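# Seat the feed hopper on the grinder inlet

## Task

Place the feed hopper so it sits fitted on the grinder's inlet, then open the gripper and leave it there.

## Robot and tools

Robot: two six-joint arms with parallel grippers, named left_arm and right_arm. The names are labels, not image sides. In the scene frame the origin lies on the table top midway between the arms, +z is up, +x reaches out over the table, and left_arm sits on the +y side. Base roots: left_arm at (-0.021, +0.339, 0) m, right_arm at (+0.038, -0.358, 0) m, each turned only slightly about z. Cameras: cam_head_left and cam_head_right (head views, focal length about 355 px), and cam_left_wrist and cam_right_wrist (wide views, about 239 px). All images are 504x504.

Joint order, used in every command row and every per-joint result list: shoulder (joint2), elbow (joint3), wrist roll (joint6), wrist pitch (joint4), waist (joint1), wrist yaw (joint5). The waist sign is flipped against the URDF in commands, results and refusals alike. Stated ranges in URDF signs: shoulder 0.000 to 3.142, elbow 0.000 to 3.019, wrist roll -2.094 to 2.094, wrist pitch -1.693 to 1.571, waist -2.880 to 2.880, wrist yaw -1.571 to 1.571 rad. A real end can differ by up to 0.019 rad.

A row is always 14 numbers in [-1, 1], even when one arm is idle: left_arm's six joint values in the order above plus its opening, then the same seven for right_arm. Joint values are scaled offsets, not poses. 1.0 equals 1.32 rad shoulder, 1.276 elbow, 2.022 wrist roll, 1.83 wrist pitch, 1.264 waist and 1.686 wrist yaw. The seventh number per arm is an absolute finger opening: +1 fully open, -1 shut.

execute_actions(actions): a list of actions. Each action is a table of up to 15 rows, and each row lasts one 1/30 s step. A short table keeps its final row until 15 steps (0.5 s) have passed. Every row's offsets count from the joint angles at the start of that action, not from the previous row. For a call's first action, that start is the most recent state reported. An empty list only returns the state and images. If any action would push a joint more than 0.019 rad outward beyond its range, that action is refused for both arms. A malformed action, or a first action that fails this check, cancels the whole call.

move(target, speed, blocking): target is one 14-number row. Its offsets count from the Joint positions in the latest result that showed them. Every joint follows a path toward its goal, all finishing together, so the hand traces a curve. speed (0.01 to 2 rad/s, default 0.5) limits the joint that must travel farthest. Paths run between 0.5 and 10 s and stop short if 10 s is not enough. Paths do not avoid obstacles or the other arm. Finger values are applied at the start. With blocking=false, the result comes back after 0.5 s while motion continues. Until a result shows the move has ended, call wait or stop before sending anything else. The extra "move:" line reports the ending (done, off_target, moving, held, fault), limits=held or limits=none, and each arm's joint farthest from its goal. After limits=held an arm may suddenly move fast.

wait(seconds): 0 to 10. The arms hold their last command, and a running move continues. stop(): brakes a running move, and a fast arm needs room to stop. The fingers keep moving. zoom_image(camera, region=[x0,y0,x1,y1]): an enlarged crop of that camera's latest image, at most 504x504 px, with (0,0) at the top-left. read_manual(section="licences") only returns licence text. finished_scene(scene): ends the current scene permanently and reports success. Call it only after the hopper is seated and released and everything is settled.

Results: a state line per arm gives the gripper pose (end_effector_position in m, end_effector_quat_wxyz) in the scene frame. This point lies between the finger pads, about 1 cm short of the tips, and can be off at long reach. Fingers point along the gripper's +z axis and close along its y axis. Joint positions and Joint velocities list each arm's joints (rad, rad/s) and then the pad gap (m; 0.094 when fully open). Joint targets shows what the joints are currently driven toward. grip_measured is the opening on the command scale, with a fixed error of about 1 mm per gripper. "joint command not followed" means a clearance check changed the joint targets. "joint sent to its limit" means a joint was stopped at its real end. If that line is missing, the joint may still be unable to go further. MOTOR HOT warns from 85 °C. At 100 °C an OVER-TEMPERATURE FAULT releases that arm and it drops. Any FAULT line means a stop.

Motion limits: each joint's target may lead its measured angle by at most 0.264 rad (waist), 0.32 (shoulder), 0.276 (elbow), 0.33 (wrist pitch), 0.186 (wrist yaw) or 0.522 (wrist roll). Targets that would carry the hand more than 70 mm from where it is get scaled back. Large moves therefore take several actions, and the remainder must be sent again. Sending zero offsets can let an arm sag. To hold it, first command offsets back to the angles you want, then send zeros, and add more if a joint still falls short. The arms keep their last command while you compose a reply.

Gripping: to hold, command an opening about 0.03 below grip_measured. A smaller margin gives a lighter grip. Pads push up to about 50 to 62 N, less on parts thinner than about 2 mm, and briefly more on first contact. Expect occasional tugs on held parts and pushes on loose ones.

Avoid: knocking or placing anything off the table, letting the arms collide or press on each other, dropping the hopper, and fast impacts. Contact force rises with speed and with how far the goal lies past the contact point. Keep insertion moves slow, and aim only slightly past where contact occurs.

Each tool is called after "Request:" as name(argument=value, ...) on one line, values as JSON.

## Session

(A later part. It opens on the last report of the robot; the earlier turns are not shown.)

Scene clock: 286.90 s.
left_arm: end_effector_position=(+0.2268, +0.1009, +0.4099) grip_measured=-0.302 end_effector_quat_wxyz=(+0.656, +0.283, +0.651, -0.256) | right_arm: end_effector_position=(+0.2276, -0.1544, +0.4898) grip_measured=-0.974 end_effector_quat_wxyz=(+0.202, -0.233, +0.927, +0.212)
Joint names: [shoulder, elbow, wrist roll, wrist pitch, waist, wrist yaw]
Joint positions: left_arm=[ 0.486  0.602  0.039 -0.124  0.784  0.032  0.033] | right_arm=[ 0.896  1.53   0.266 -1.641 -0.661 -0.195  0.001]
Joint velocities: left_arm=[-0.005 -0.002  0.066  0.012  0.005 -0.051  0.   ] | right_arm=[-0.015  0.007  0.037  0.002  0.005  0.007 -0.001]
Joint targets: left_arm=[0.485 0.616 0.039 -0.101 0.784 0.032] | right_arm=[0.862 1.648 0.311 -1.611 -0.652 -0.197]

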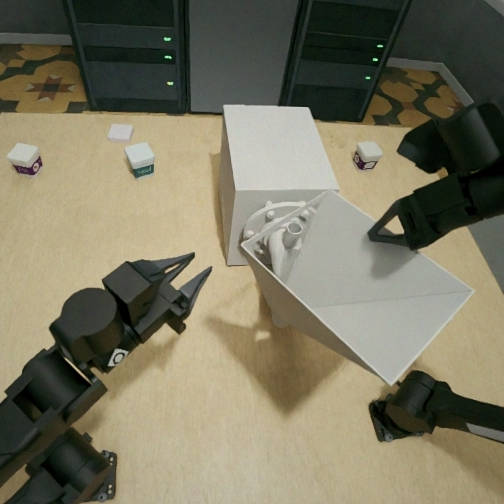

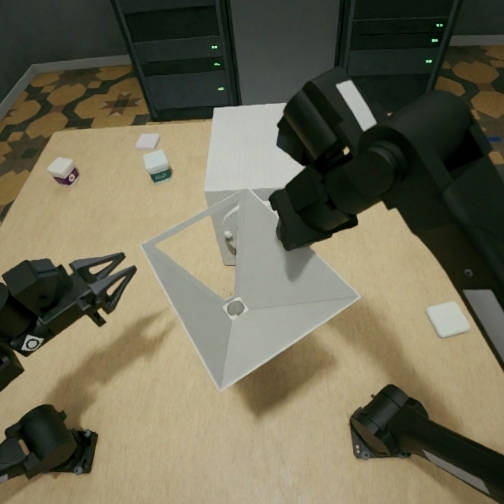

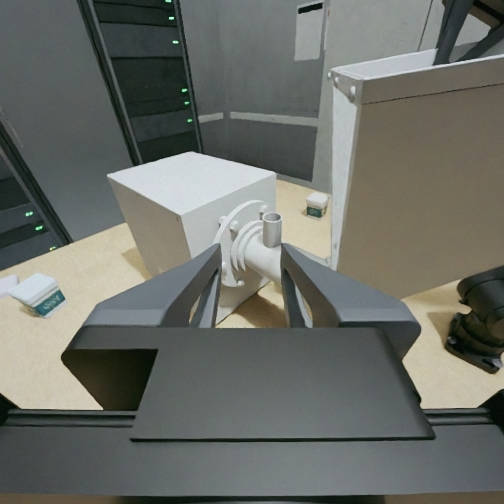

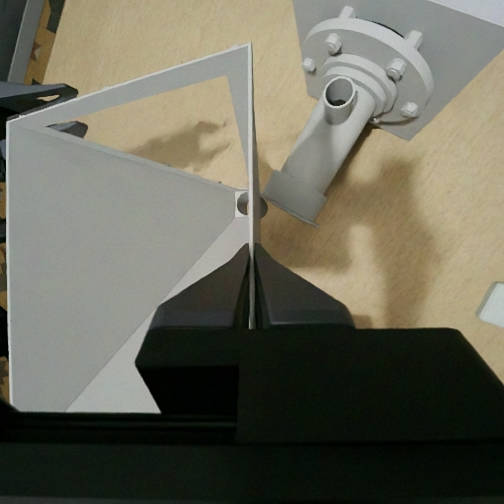

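Request:
execute_actions(actions=[[[-0.1,-0.15,0,0.05,0,0,1,-0.07,0.05,0.025,0.012,0,-0.008,-1]],[[-0.1,-0.15,0,0.05,0,0,1,-0.015,0.13,0.025,0.012,0,-0.008,-1]],[[0,0.01,0,0,0,0,1,-0.015,0.14,0.025,0.012,0,-0.008,-1]],[[0,0.01,0,0,0,0,1,-0.015,0.14,0.04,0.012,0,0,-1]],[[0,0.01,0,0,0,0,1,-0.015,0.14,0.04,0.012,0,0,-1]],[[0,0.01,0,0,0,0,1,-0.015,0.14,0.04,0.015,0,0,-1]],[[0,0.01,0,0,0,0,1,-0.015,0.14,0.04,0.015,0,0,-1]]])

Scene clock: 301.23 s.
left_arm: end_effector_position=(+0.1897, +0.1354, +0.2573) grip_measured=+0.999 end_effector_quat_wxyz=(+0.653, +0.284, +0.655, -0.254) | right_arm: end_effector_position=(+0.1883, -0.2078, +0.6682) grip_measured=-0.974 end_effector_quat_wxyz=(+0.380, -0.180, +0.865, +0.273)
Joint names: [shoulder, elbow, wrist roll, wrist pitch, waist, wrist yaw]
Joint positions: left_arm=[0.211 0.174 0.039 0.018 0.784 0.032 0.094] | right_arm=[ 0.886  1.982  0.346 -1.697 -0.661 -0.104  0.001]
Joint velocities: left_arm=[-0.005  0.002  0.022 -0.002  0.015 -0.066 -0.   ] | right_arm=[ 0.005 -0.007 -0.022 -0.022  0.015  0.007  0.   ]
Joint targets: left_arm=[0.211 0.186 0.039 0.018 0.784 0.032] | right_arm=[0.856 2.074 0.413 -1.669 -0.661 -0.118]

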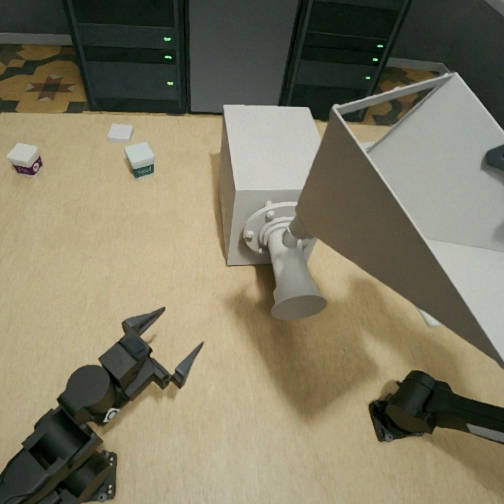

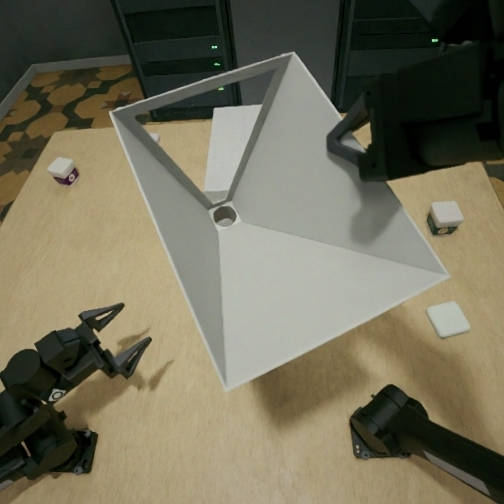

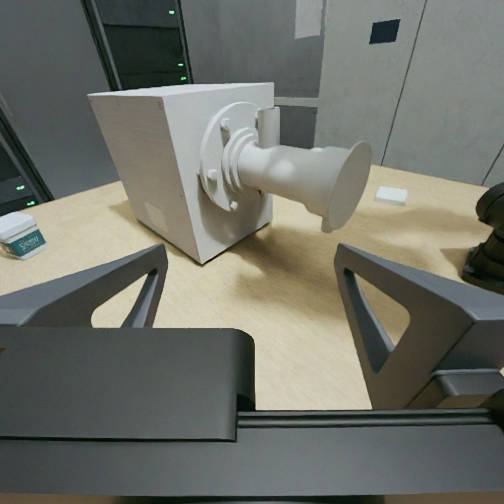

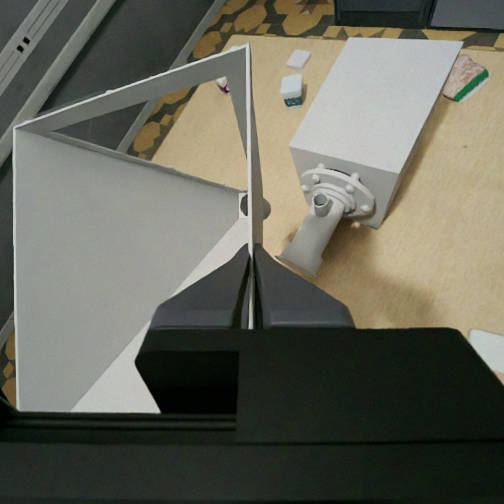

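Request:
move(target=[0,0.01,0,0.12,0,0,1,0.15,-0.005,0.14,0.05,0.158,0.05,-1], speed=0.15)

Scene clock: 310.03 s.
left_arm: end_effector_position=(+0.1869, +0.1380, +0.3054) grip_measured=+0.999 end_effector_quat_wxyz=(+0.716, +0.258, +0.588, -0.276) | right_arm: end_effector_position=(+0.3331, -0.1931, +0.5895) grip_measured=-0.973 end_effector_quat_wxyz=(+0.292, +0.029, +0.940, +0.176)
Joint names: [shoulder, elbow, wrist roll, wrist pitch, waist, wrist yaw]
Joint positions: left_arm=[0.211 0.174 0.039 0.215 0.784 0.032 0.094] | right_arm=[ 1.119  1.932  0.571 -1.688 -0.468 -0.003  0.001]
Joint velocities: left_arm=[-0.015 -0.007 -0.007 -0.012  0.005 -0.022 -0.   ] | right_arm=[-0.015 -0.022 -0.037  0.012  0.005  0.037 -0.   ]
Joint targets: left_arm=[0.211 0.186 0.039 0.238 0.784 0.032] | right_arm=[1.084 1.976 0.629 -1.605 -0.462 -0.020]
move: off_target (left_arm, right_arm); limits=none; left_arm: farthest joint: the wrist pitch, 0.023 radians from its target (0.219 radians at the start); right_arm: farthest joint: the wrist pitch, 0.083 radians from its target (0.091 radians at the start)

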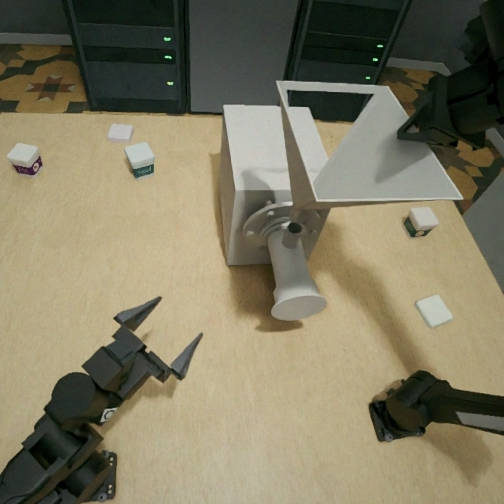

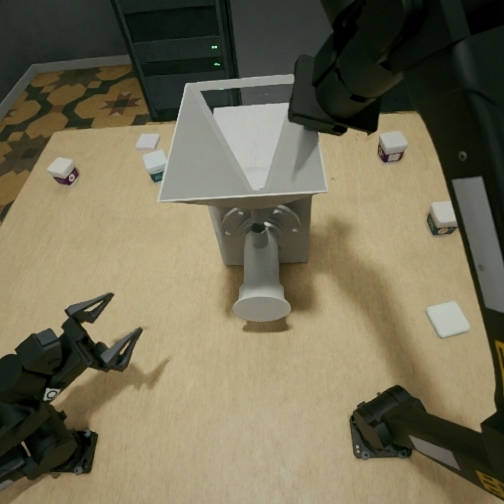

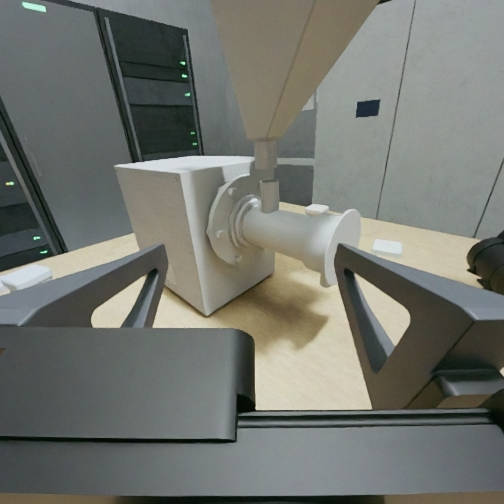

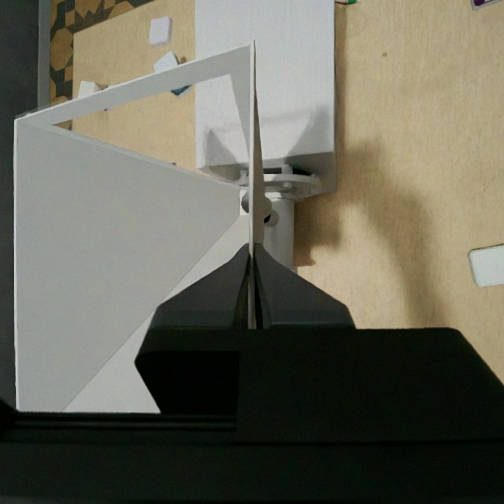

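Request:
zoom_image(camera="cam_left_wrist", region=[215, 120, 315, 220])

Request:
zoom_image(camera="cam_right_wrist", region=[220, 165, 310, 255])

Request:
zoom_image(camera="cam_head_left", region=[250, 180, 340, 270])

Region (215, 120, 315, 220) of cam_left_wrist's 504x504 image, scaled by 5.040, with more detail than that image has.

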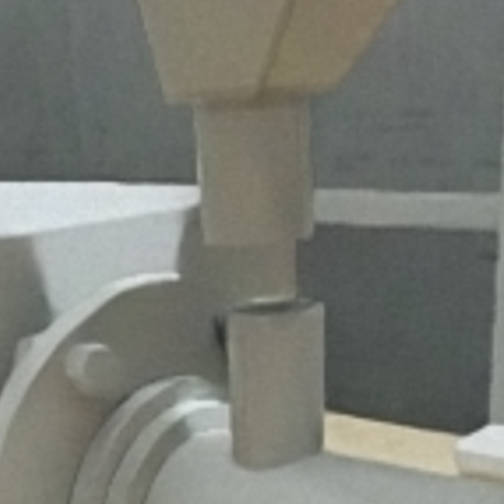

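Region (220, 165, 310, 255) of cam_right_wrist's 504x504 image, scaled by 5.600, with more detail than that image has.

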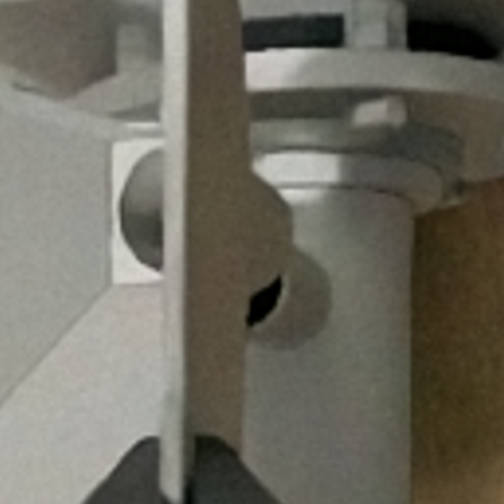

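Region (250, 180, 340, 270) of cam_head_left's 504x504 image, scaled by 5.600, with more detail than that image has.

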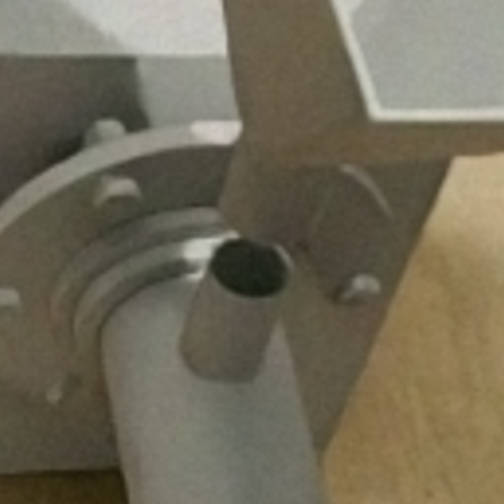

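Request:
execute_actions(actions=[[[0,0,0,0,0,0,1,-0.035,0.016,0.028,0.03,-0.027,-0.01,-1]]])

Request:
zoom_image(camera="cam_left_wrist", region=[215, 120, 315, 220])

Request:
zoom_image(camera="cam_right_wrist", region=[220, 165, 310, 255])

Request:
zoom_image(camera="cam_head_left", region=[250, 180, 340, 270])

Scene clock: 324.47 s.
left_arm: end_effector_position=(+0.1869, +0.1380, +0.3054) grip_measured=+0.999 end_effector_quat_wxyz=(+0.716, +0.258, +0.588, -0.276) | right_arm: end_effector_position=(+0.3295, -0.1832, +0.5788) grip_measured=-0.973 end_effector_quat_wxyz=(+0.278, +0.016, +0.944, +0.175)
Joint names: [shoulder, elbow, wrist roll, wrist pitch, waist, wrist yaw]
Joint positions: left_arm=[0.211 0.174 0.039 0.215 0.784 0.032 0.094] | right_arm=[ 1.118  1.906  0.574 -1.688 -0.498 -0.004  0.001]
Joint velocities: left_arm=[-0.005  0.022 -0.037  0.002 -0.005  0.022 -0.002] | right_arm=[-0.005 -0.017 -0.051  0.007 -0.005 -0.007  0.   ]
Joint targets: left_arm=[0.211 0.174 0.039 0.215 0.784 0.032] | right_arm=[1.072 1.952 0.627 -1.633 -0.502 -0.019]

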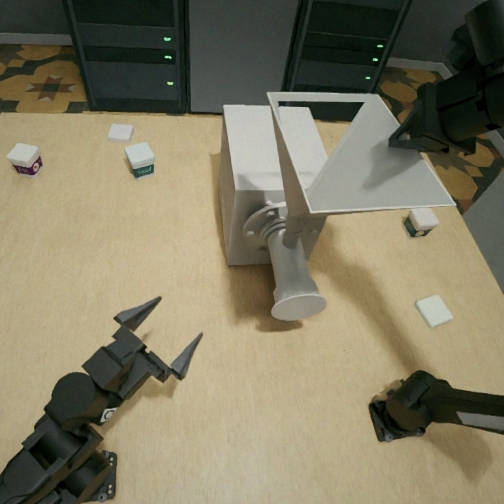

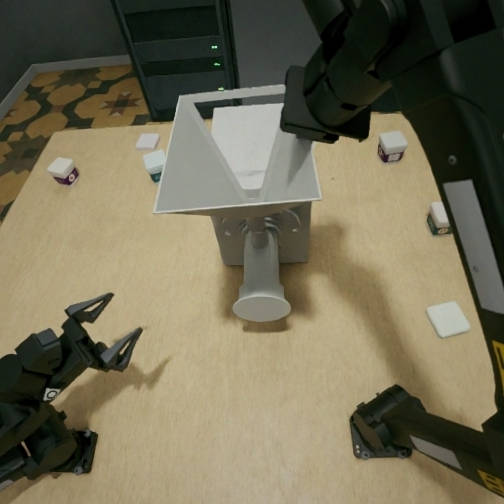

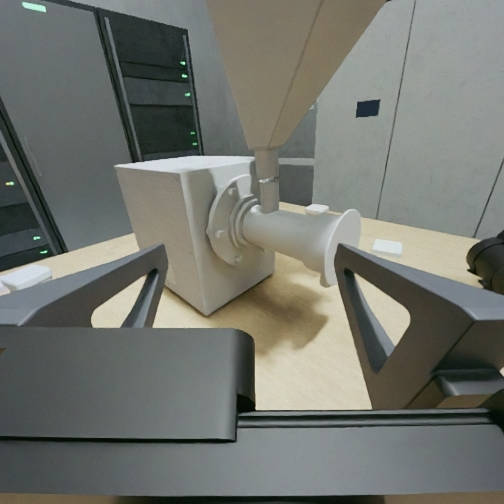

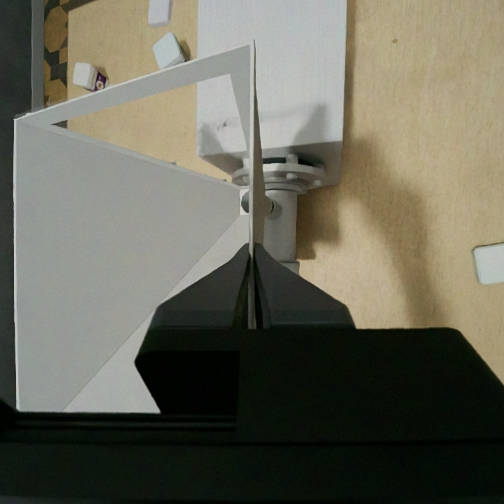

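Region (215, 120, 315, 220) of cam_left_wrist's 504x504 image, scaled by 5.040, with more detail than that image has.

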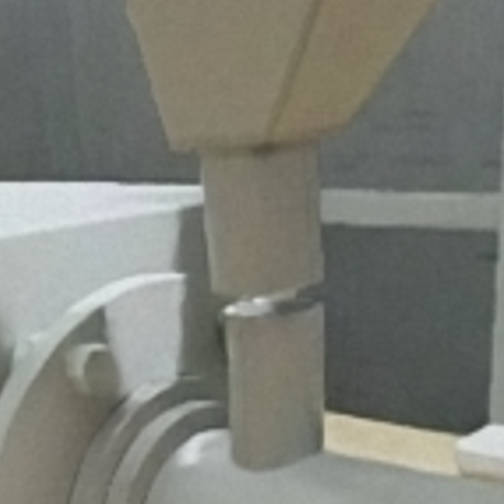

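Region (220, 165, 310, 255) of cam_right_wrist's 504x504 image, scaled by 5.600, with more detail than that image has.

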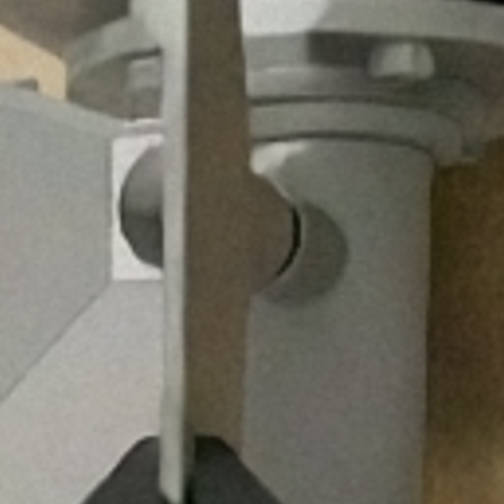

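Region (250, 180, 340, 270) of cam_head_left's 504x504 image, scaled by 5.600, with more detail than that image has.

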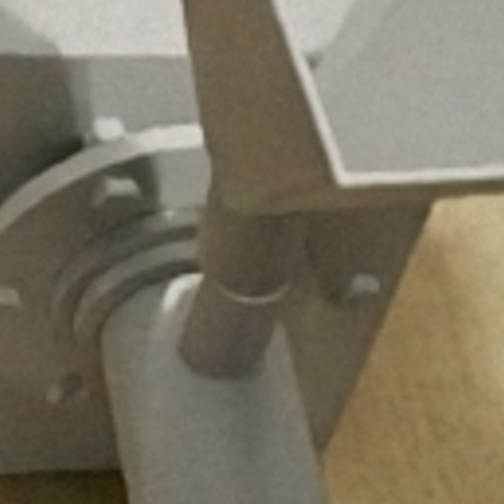

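Request:
execute_actions(actions=[[[0,0,0,0,0,0,1,-0.033,0.018,0.026,0.04,0.003,-0.009,-1]]])

Request:
zoom_image(camera="cam_left_wrist", region=[215, 120, 315, 220])

Request:
zoom_image(camera="cam_right_wrist", region=[220, 165, 310, 255])

Scene clock: 331.53 s.
left_arm: end_effector_position=(+0.1869, +0.1380, +0.3054) grip_measured=+0.999 end_effector_quat_wxyz=(+0.716, +0.258, +0.588, -0.276) | right_arm: end_effector_position=(+0.3306, -0.1826, +0.5723) grip_measured=-0.973 end_effector_quat_wxyz=(+0.272, +0.016, +0.947, +0.172)
Joint names: [shoulder, elbow, wrist roll, wrist pitch, waist, wrist yaw]
Joint positions: left_arm=[0.211 0.174 0.039 0.215 0.784 0.032 0.094] | right_arm=[ 1.118  1.89   0.574 -1.688 -0.498 -0.004  0.001]
Joint velocities: left_arm=[-0.015 -0.017 -0.051 -0.002 -0.005  0.007 -0.   ] | right_arm=[-0.024 -0.002  0.007 -0.002  0.005 -0.007  0.   ]
Joint targets: left_arm=[0.211 0.174 0.039 0.215 0.784 0.032] | right_arm=[1.075 1.929 0.626 -1.615 -0.494 -0.020]

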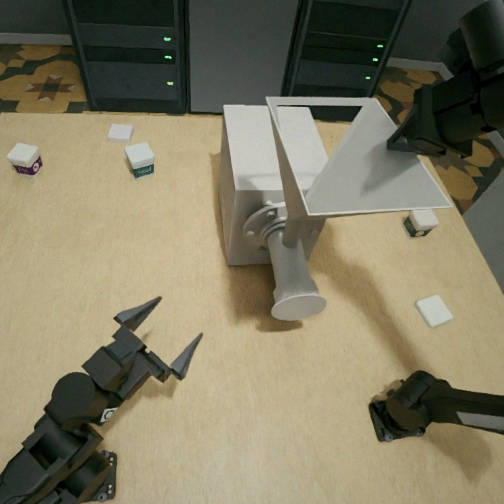

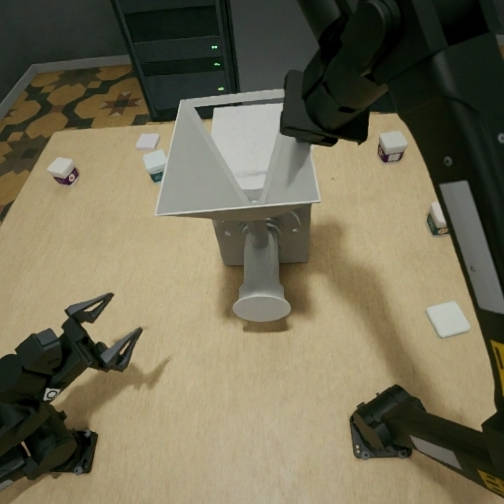

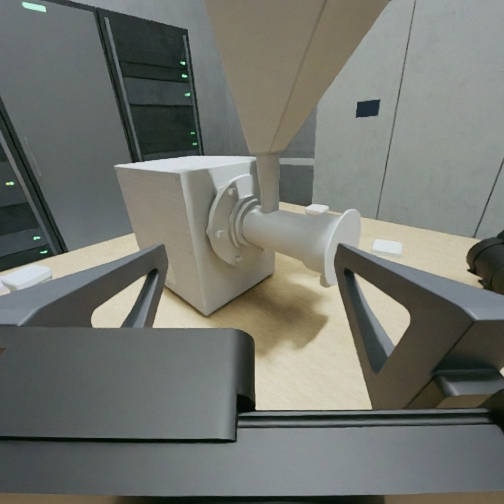

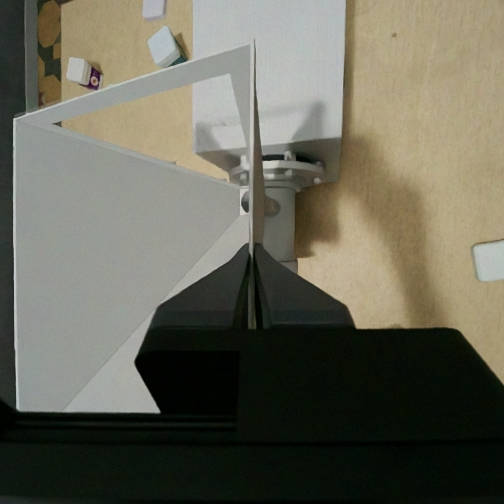

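Region (215, 120, 315, 220) of cam_left_wrist's 504x504 image, scaled by 5.040, with more detail than that image has.

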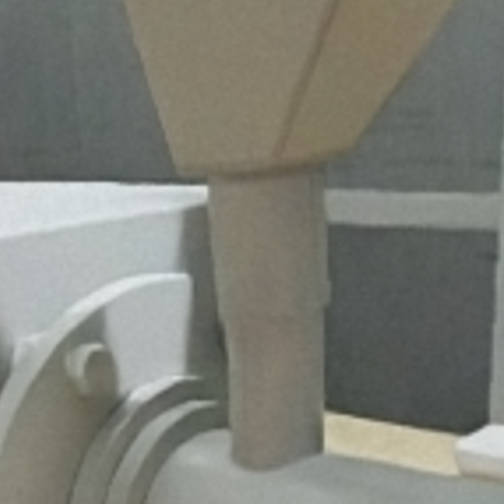

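Region (220, 165, 310, 255) of cam_right_wrist's 504x504 image, scaled by 5.600, with more detail than that image has.

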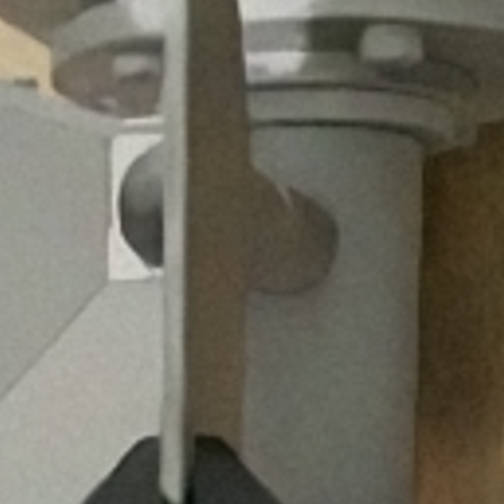

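Request:
execute_actions(actions=[[[0,0,0,0,0,0,1,-0.054,-0.005,0.026,0.058,0,-0.009,-1]],[[0,0,0,0,0,0,1,-0.056,-0.005,0.026,0.06,0,-0.009,-1]]])

Request:
zoom_image(camera="cam_left_wrist", region=[215, 120, 315, 220])

Scene clock: 338.97 s.
left_arm: end_effector_position=(+0.1869, +0.1380, +0.3054) grip_measured=+0.999 end_effector_quat_wxyz=(+0.716, +0.258, +0.588, -0.276) | right_arm: end_effector_position=(+0.3264, -0.1852, +0.5666) grip_measured=-0.973 end_effector_quat_wxyz=(+0.289, +0.017, +0.940, +0.182)
Joint names: [shoulder, elbow, wrist roll, wrist pitch, waist, wrist yaw]
Joint positions: left_arm=[0.211 0.174 0.039 0.215 0.784 0.032 0.094] | right_arm=[ 1.066  1.815  0.575 -1.622 -0.498 -0.004  0.001]
Joint velocities: left_arm=[-0.015 -0.022 -0.022  0.002  0.024  0.051 -0.   ] | right_arm=[ 0.005  0.002 -0.007  0.007 -0.005  0.081  0.   ]
Joint targets: left_arm=[0.211 0.174 0.039 0.215 0.784 0.032] | right_arm=[1.019 1.847 0.627 -1.547 -0.498 -0.019]

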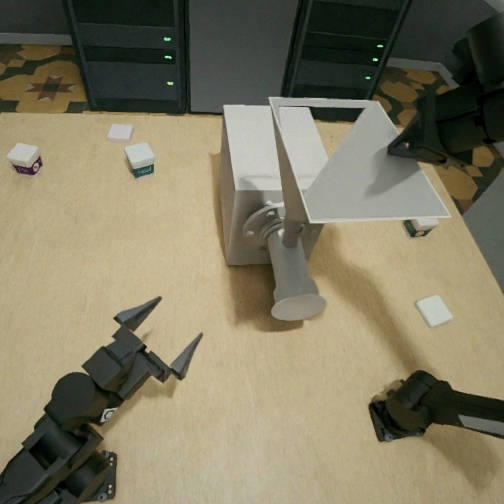

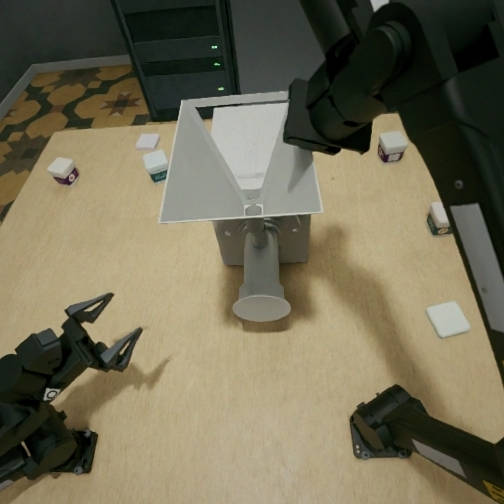

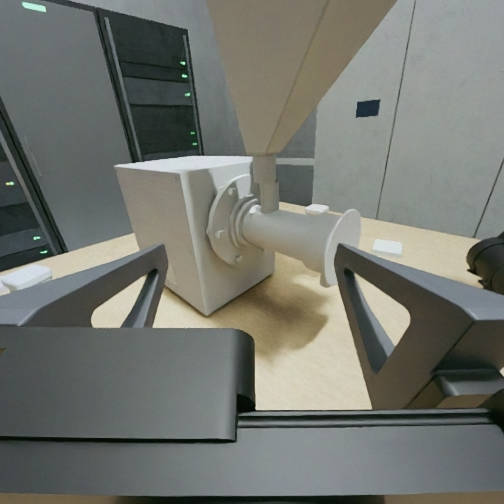

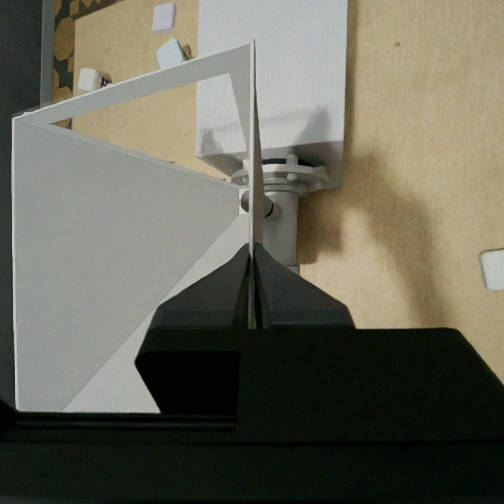

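Region (215, 120, 315, 220) of cam_left_wrist's 504x504 image, scaled by 5.040, with more detail than that image has.

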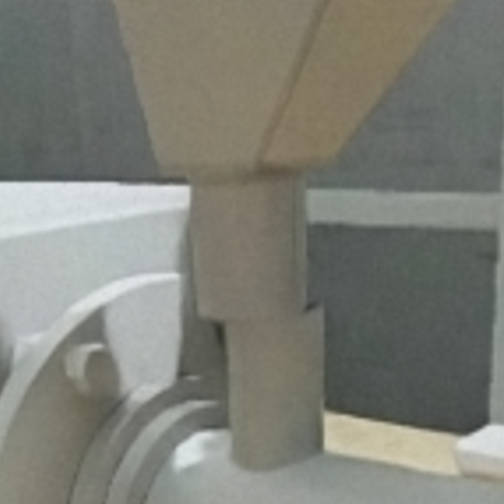

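Request:
execute_actions(actions=[[[0,0,0,0,0,0,1,-0.053,0.035,0.024,0.035,0.008,-0.009,-1]],[[0,0,0,0,0,0,1,-0.03,0.015,0.024,0.035,0,-0.009,-1]]])

Request:
zoom_image(camera="cam_left_wrist", region=[215, 120, 315, 220])

Request:
zoom_image(camera="cam_right_wrist", region=[230, 175, 290, 235])

Request:
zoom_image(camera="cam_head_right", region=[225, 195, 290, 260])

Scene clock: 348.30 s.
left_arm: end_effector_position=(+0.1869, +0.1380, +0.3054) grip_measured=+0.999 end_effector_quat_wxyz=(+0.716, +0.258, +0.588, -0.276) | right_arm: end_effector_position=(+0.3246, -0.1864, +0.5659) grip_measured=-0.973 end_effector_quat_wxyz=(+0.290, +0.017, +0.939, +0.182)
Joint names: [shoulder, elbow, wrist roll, wrist pitch, waist, wrist yaw]
Joint positions: left_arm=[0.211 0.174 0.039 0.215 0.784 0.032 0.094] | right_arm=[ 1.06   1.809  0.575 -1.621 -0.497 -0.004  0.001]
Joint velocities: left_arm=[ 0.005 -0.007 -0.066  0.002  0.005 -0.066 -0.001] | right_arm=[-0.015 -0.002 -0.066 -0.012  0.005  0.007  0.001]
Joint targets: left_arm=[0.211 0.174 0.039 0.215 0.784 0.032] | right_arm=[1.021 1.834 0.624 -1.558 -0.497 -0.019]

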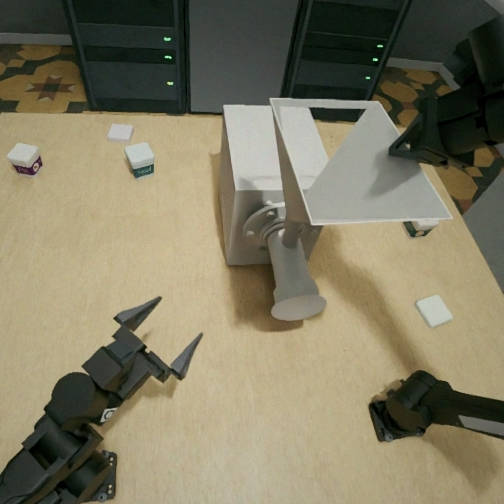

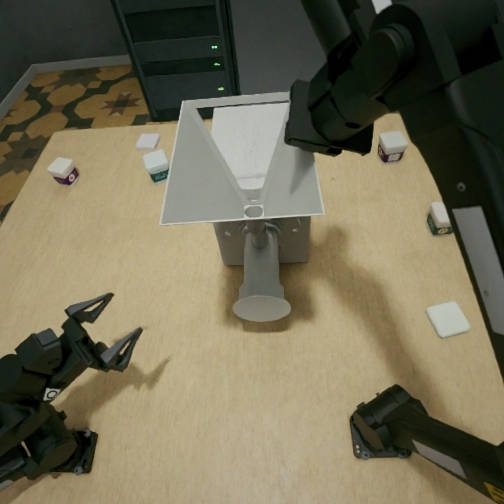

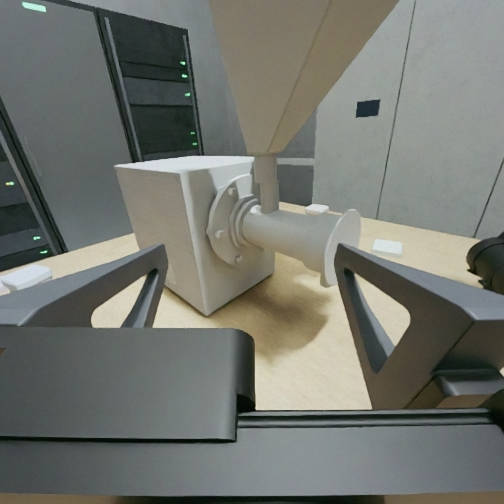

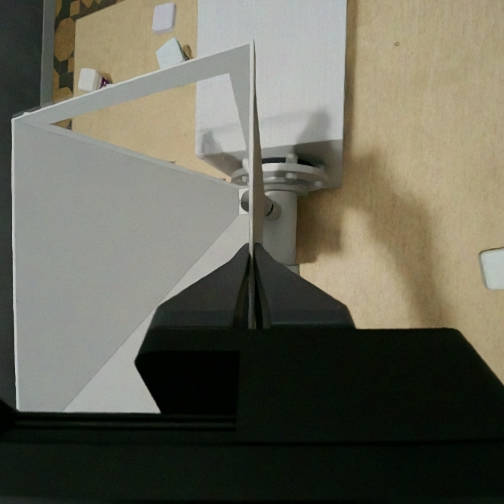

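Region (215, 120, 315, 220) of cam_left_wrist's 504x504 image, scaled by 5.040, with more detail than that image has.

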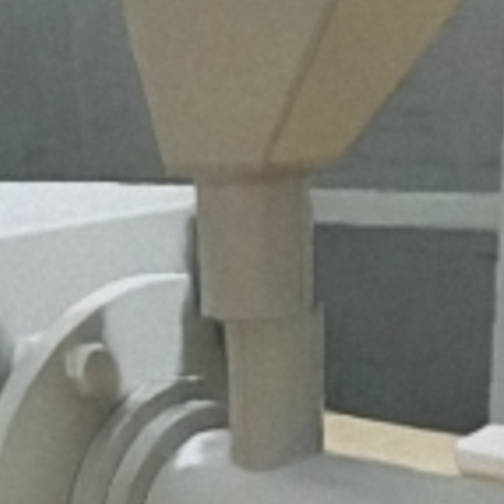

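Region (230, 175, 290, 235) of cam_right_wrist's 504x504 image, scaled by 8.400, with more detail than that image has.

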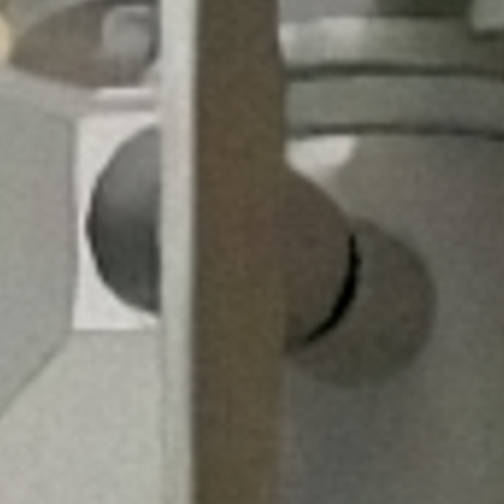

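Region (225, 195, 290, 260) of cam_head_right's 504x504 image, scaled by 7.754, with more detail than that image has.

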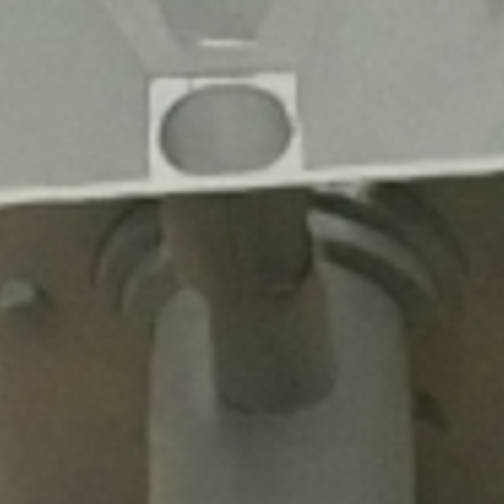

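Request:
execute_actions(actions=[[[0,0,0,0,0,0,1,-0.049,0.018,0.022,0.03,0.013,-0.006,-1]],[[0,0,0,0,0,0,1,-0.028,0.012,0.022,0.033,0,-0.006,-1]]])

Request:
zoom_image(camera="cam_left_wrist", region=[215, 120, 315, 220])

Request:
zoom_image(camera="cam_head_right", region=[225, 195, 290, 260])

Scene clock: 355.67 s.
left_arm: end_effector_position=(+0.1869, +0.1380, +0.3054) grip_measured=+0.999 end_effector_quat_wxyz=(+0.716, +0.258, +0.588, -0.276) | right_arm: end_effector_position=(+0.3222, -0.1899, +0.5640) grip_measured=-0.973 end_effector_quat_wxyz=(+0.291, +0.019, +0.939, +0.182)
Joint names: [shoulder, elbow, wrist roll, wrist pitch, waist, wrist yaw]
Joint positions: left_arm=[0.211 0.174 0.039 0.215 0.784 0.032 0.094] | right_arm=[ 1.047  1.795  0.575 -1.619 -0.492 -0.003  0.001]
Joint velocities: left_arm=[-0.005  0.007 -0.007 -0.012  0.024 -0.11   0.   ] | right_arm=[-0.015 -0.007 -0.007 -0.017  0.005  0.007 -0.001]
Joint targets: left_arm=[0.211 0.174 0.039 0.215 0.784 0.032] | right_arm=[1.012 1.814 0.620 -1.561 -0.492 -0.013]

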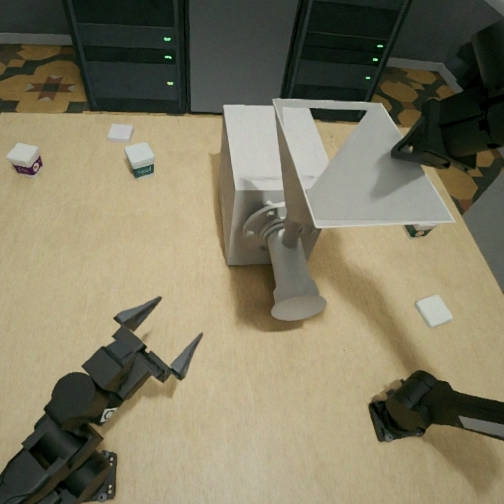

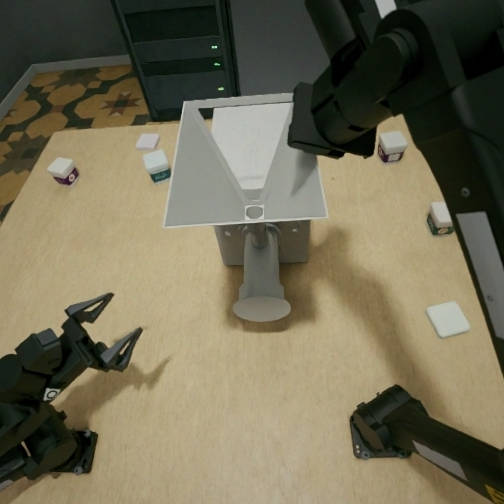

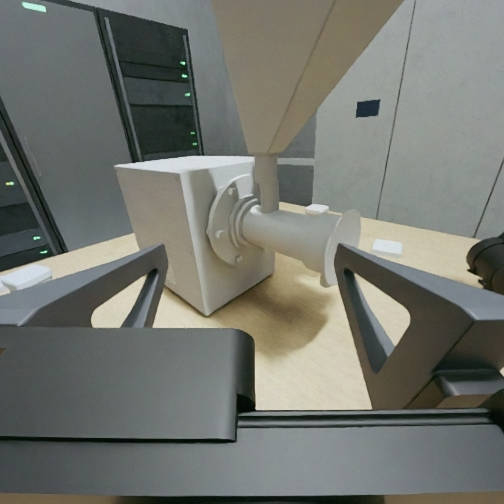

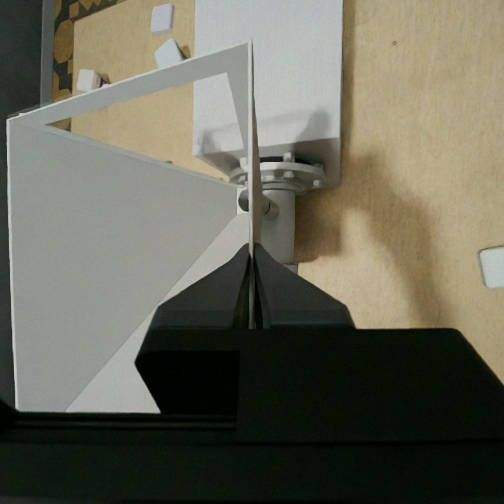

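Region (215, 120, 315, 220) of cam_left_wrist's 504x504 image, scaled by 5.040, with more detail than that image has.

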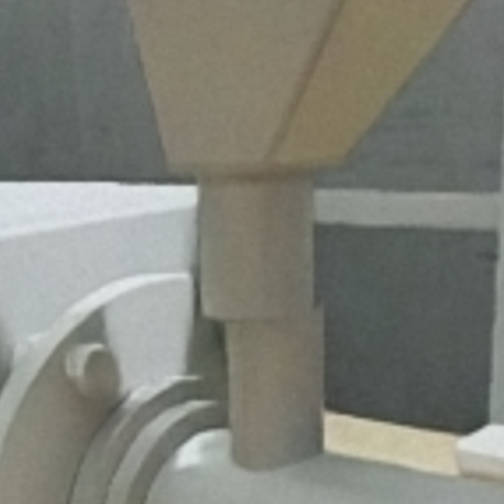

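Region (225, 195, 290, 260) of cam_head_right's 504x504 image, scaled by 7.754, with more detail than that image has.

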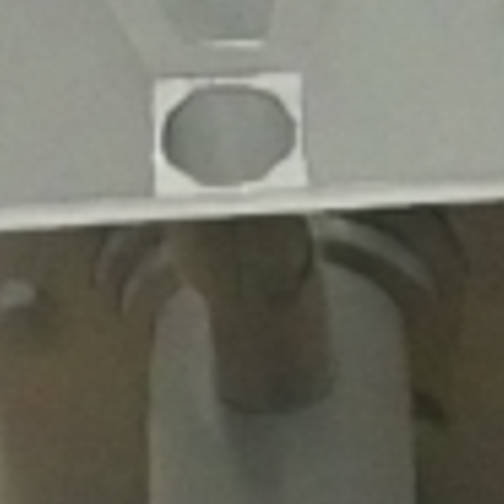

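Friction on the rim; lift off slightly.

Request:
execute_actions(actions=[[[0,0,0,0,0,0,1,-0.054,0.036,0.022,0.022,0,-0.006,-1]]])

Request:
zoom_image(camera="cam_left_wrist", region=[215, 120, 315, 220])

Request:
zoom_image(camera="cam_head_right", region=[225, 195, 290, 260])

Request:
zoom_image(camera="cam_right_wrist", region=[230, 175, 290, 235])

Scene clock: 363.90 s.
left_arm: end_effector_position=(+0.1869, +0.1380, +0.3054) grip_measured=+0.999 end_effector_quat_wxyz=(+0.716, +0.258, +0.588, -0.276) | right_arm: end_effector_position=(+0.3184, -0.1930, +0.5674) grip_measured=-0.973 end_effector_quat_wxyz=(+0.296, +0.020, +0.937, +0.183)
Joint names: [shoulder, elbow, wrist roll, wrist pitch, waist, wrist yaw]
Joint positions: left_arm=[0.211 0.174 0.039 0.215 0.784 0.032 0.094] | right_arm=[ 1.036  1.795  0.575 -1.619 -0.492  0.001  0.001]
Joint velocities: left_arm=[ 0.005 -0.002 -0.007 -0.027  0.015 -0.066 -0.001] | right_arm=[-0.024  0.007 -0.007 -0.007  0.005 -0.022  0.   ]
Joint targets: left_arm=[0.211 0.174 0.039 0.215 0.784 0.032] | right_arm=[0.976 1.841 0.620 -1.579 -0.492 -0.013]

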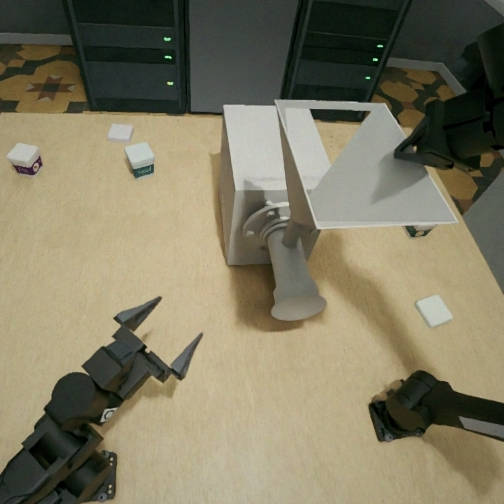

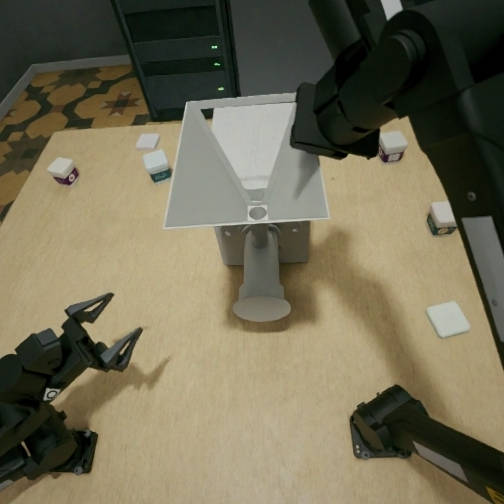

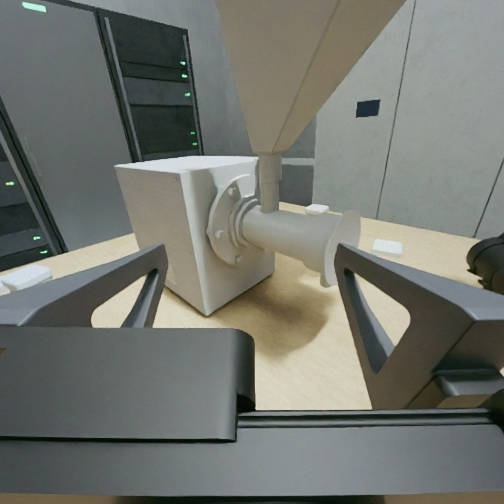

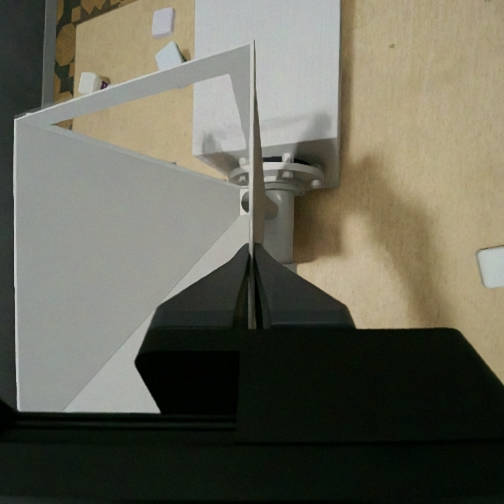

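Region (215, 120, 315, 220) of cam_left_wrist's 504x504 image, scaled by 5.040, with more detail than that image has.

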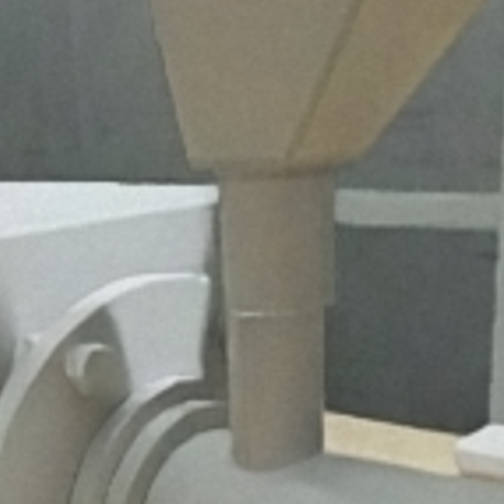

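Region (225, 195, 290, 260) of cam_head_right's 504x504 image, scaled by 7.754, with more detail than that image has.

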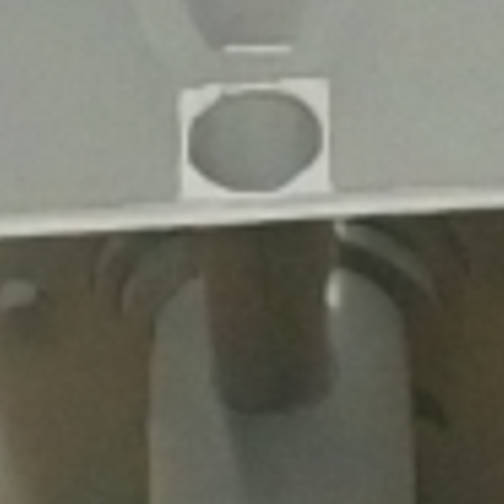

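Region (230, 175, 290, 235) of cam_right_wrist's 504x504 image, scaled by 8.400, with more detail than that image has.

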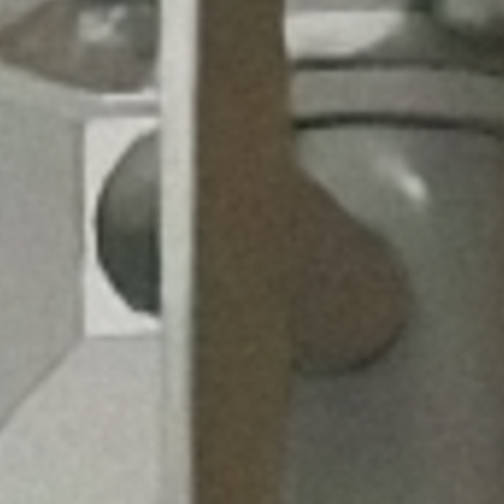

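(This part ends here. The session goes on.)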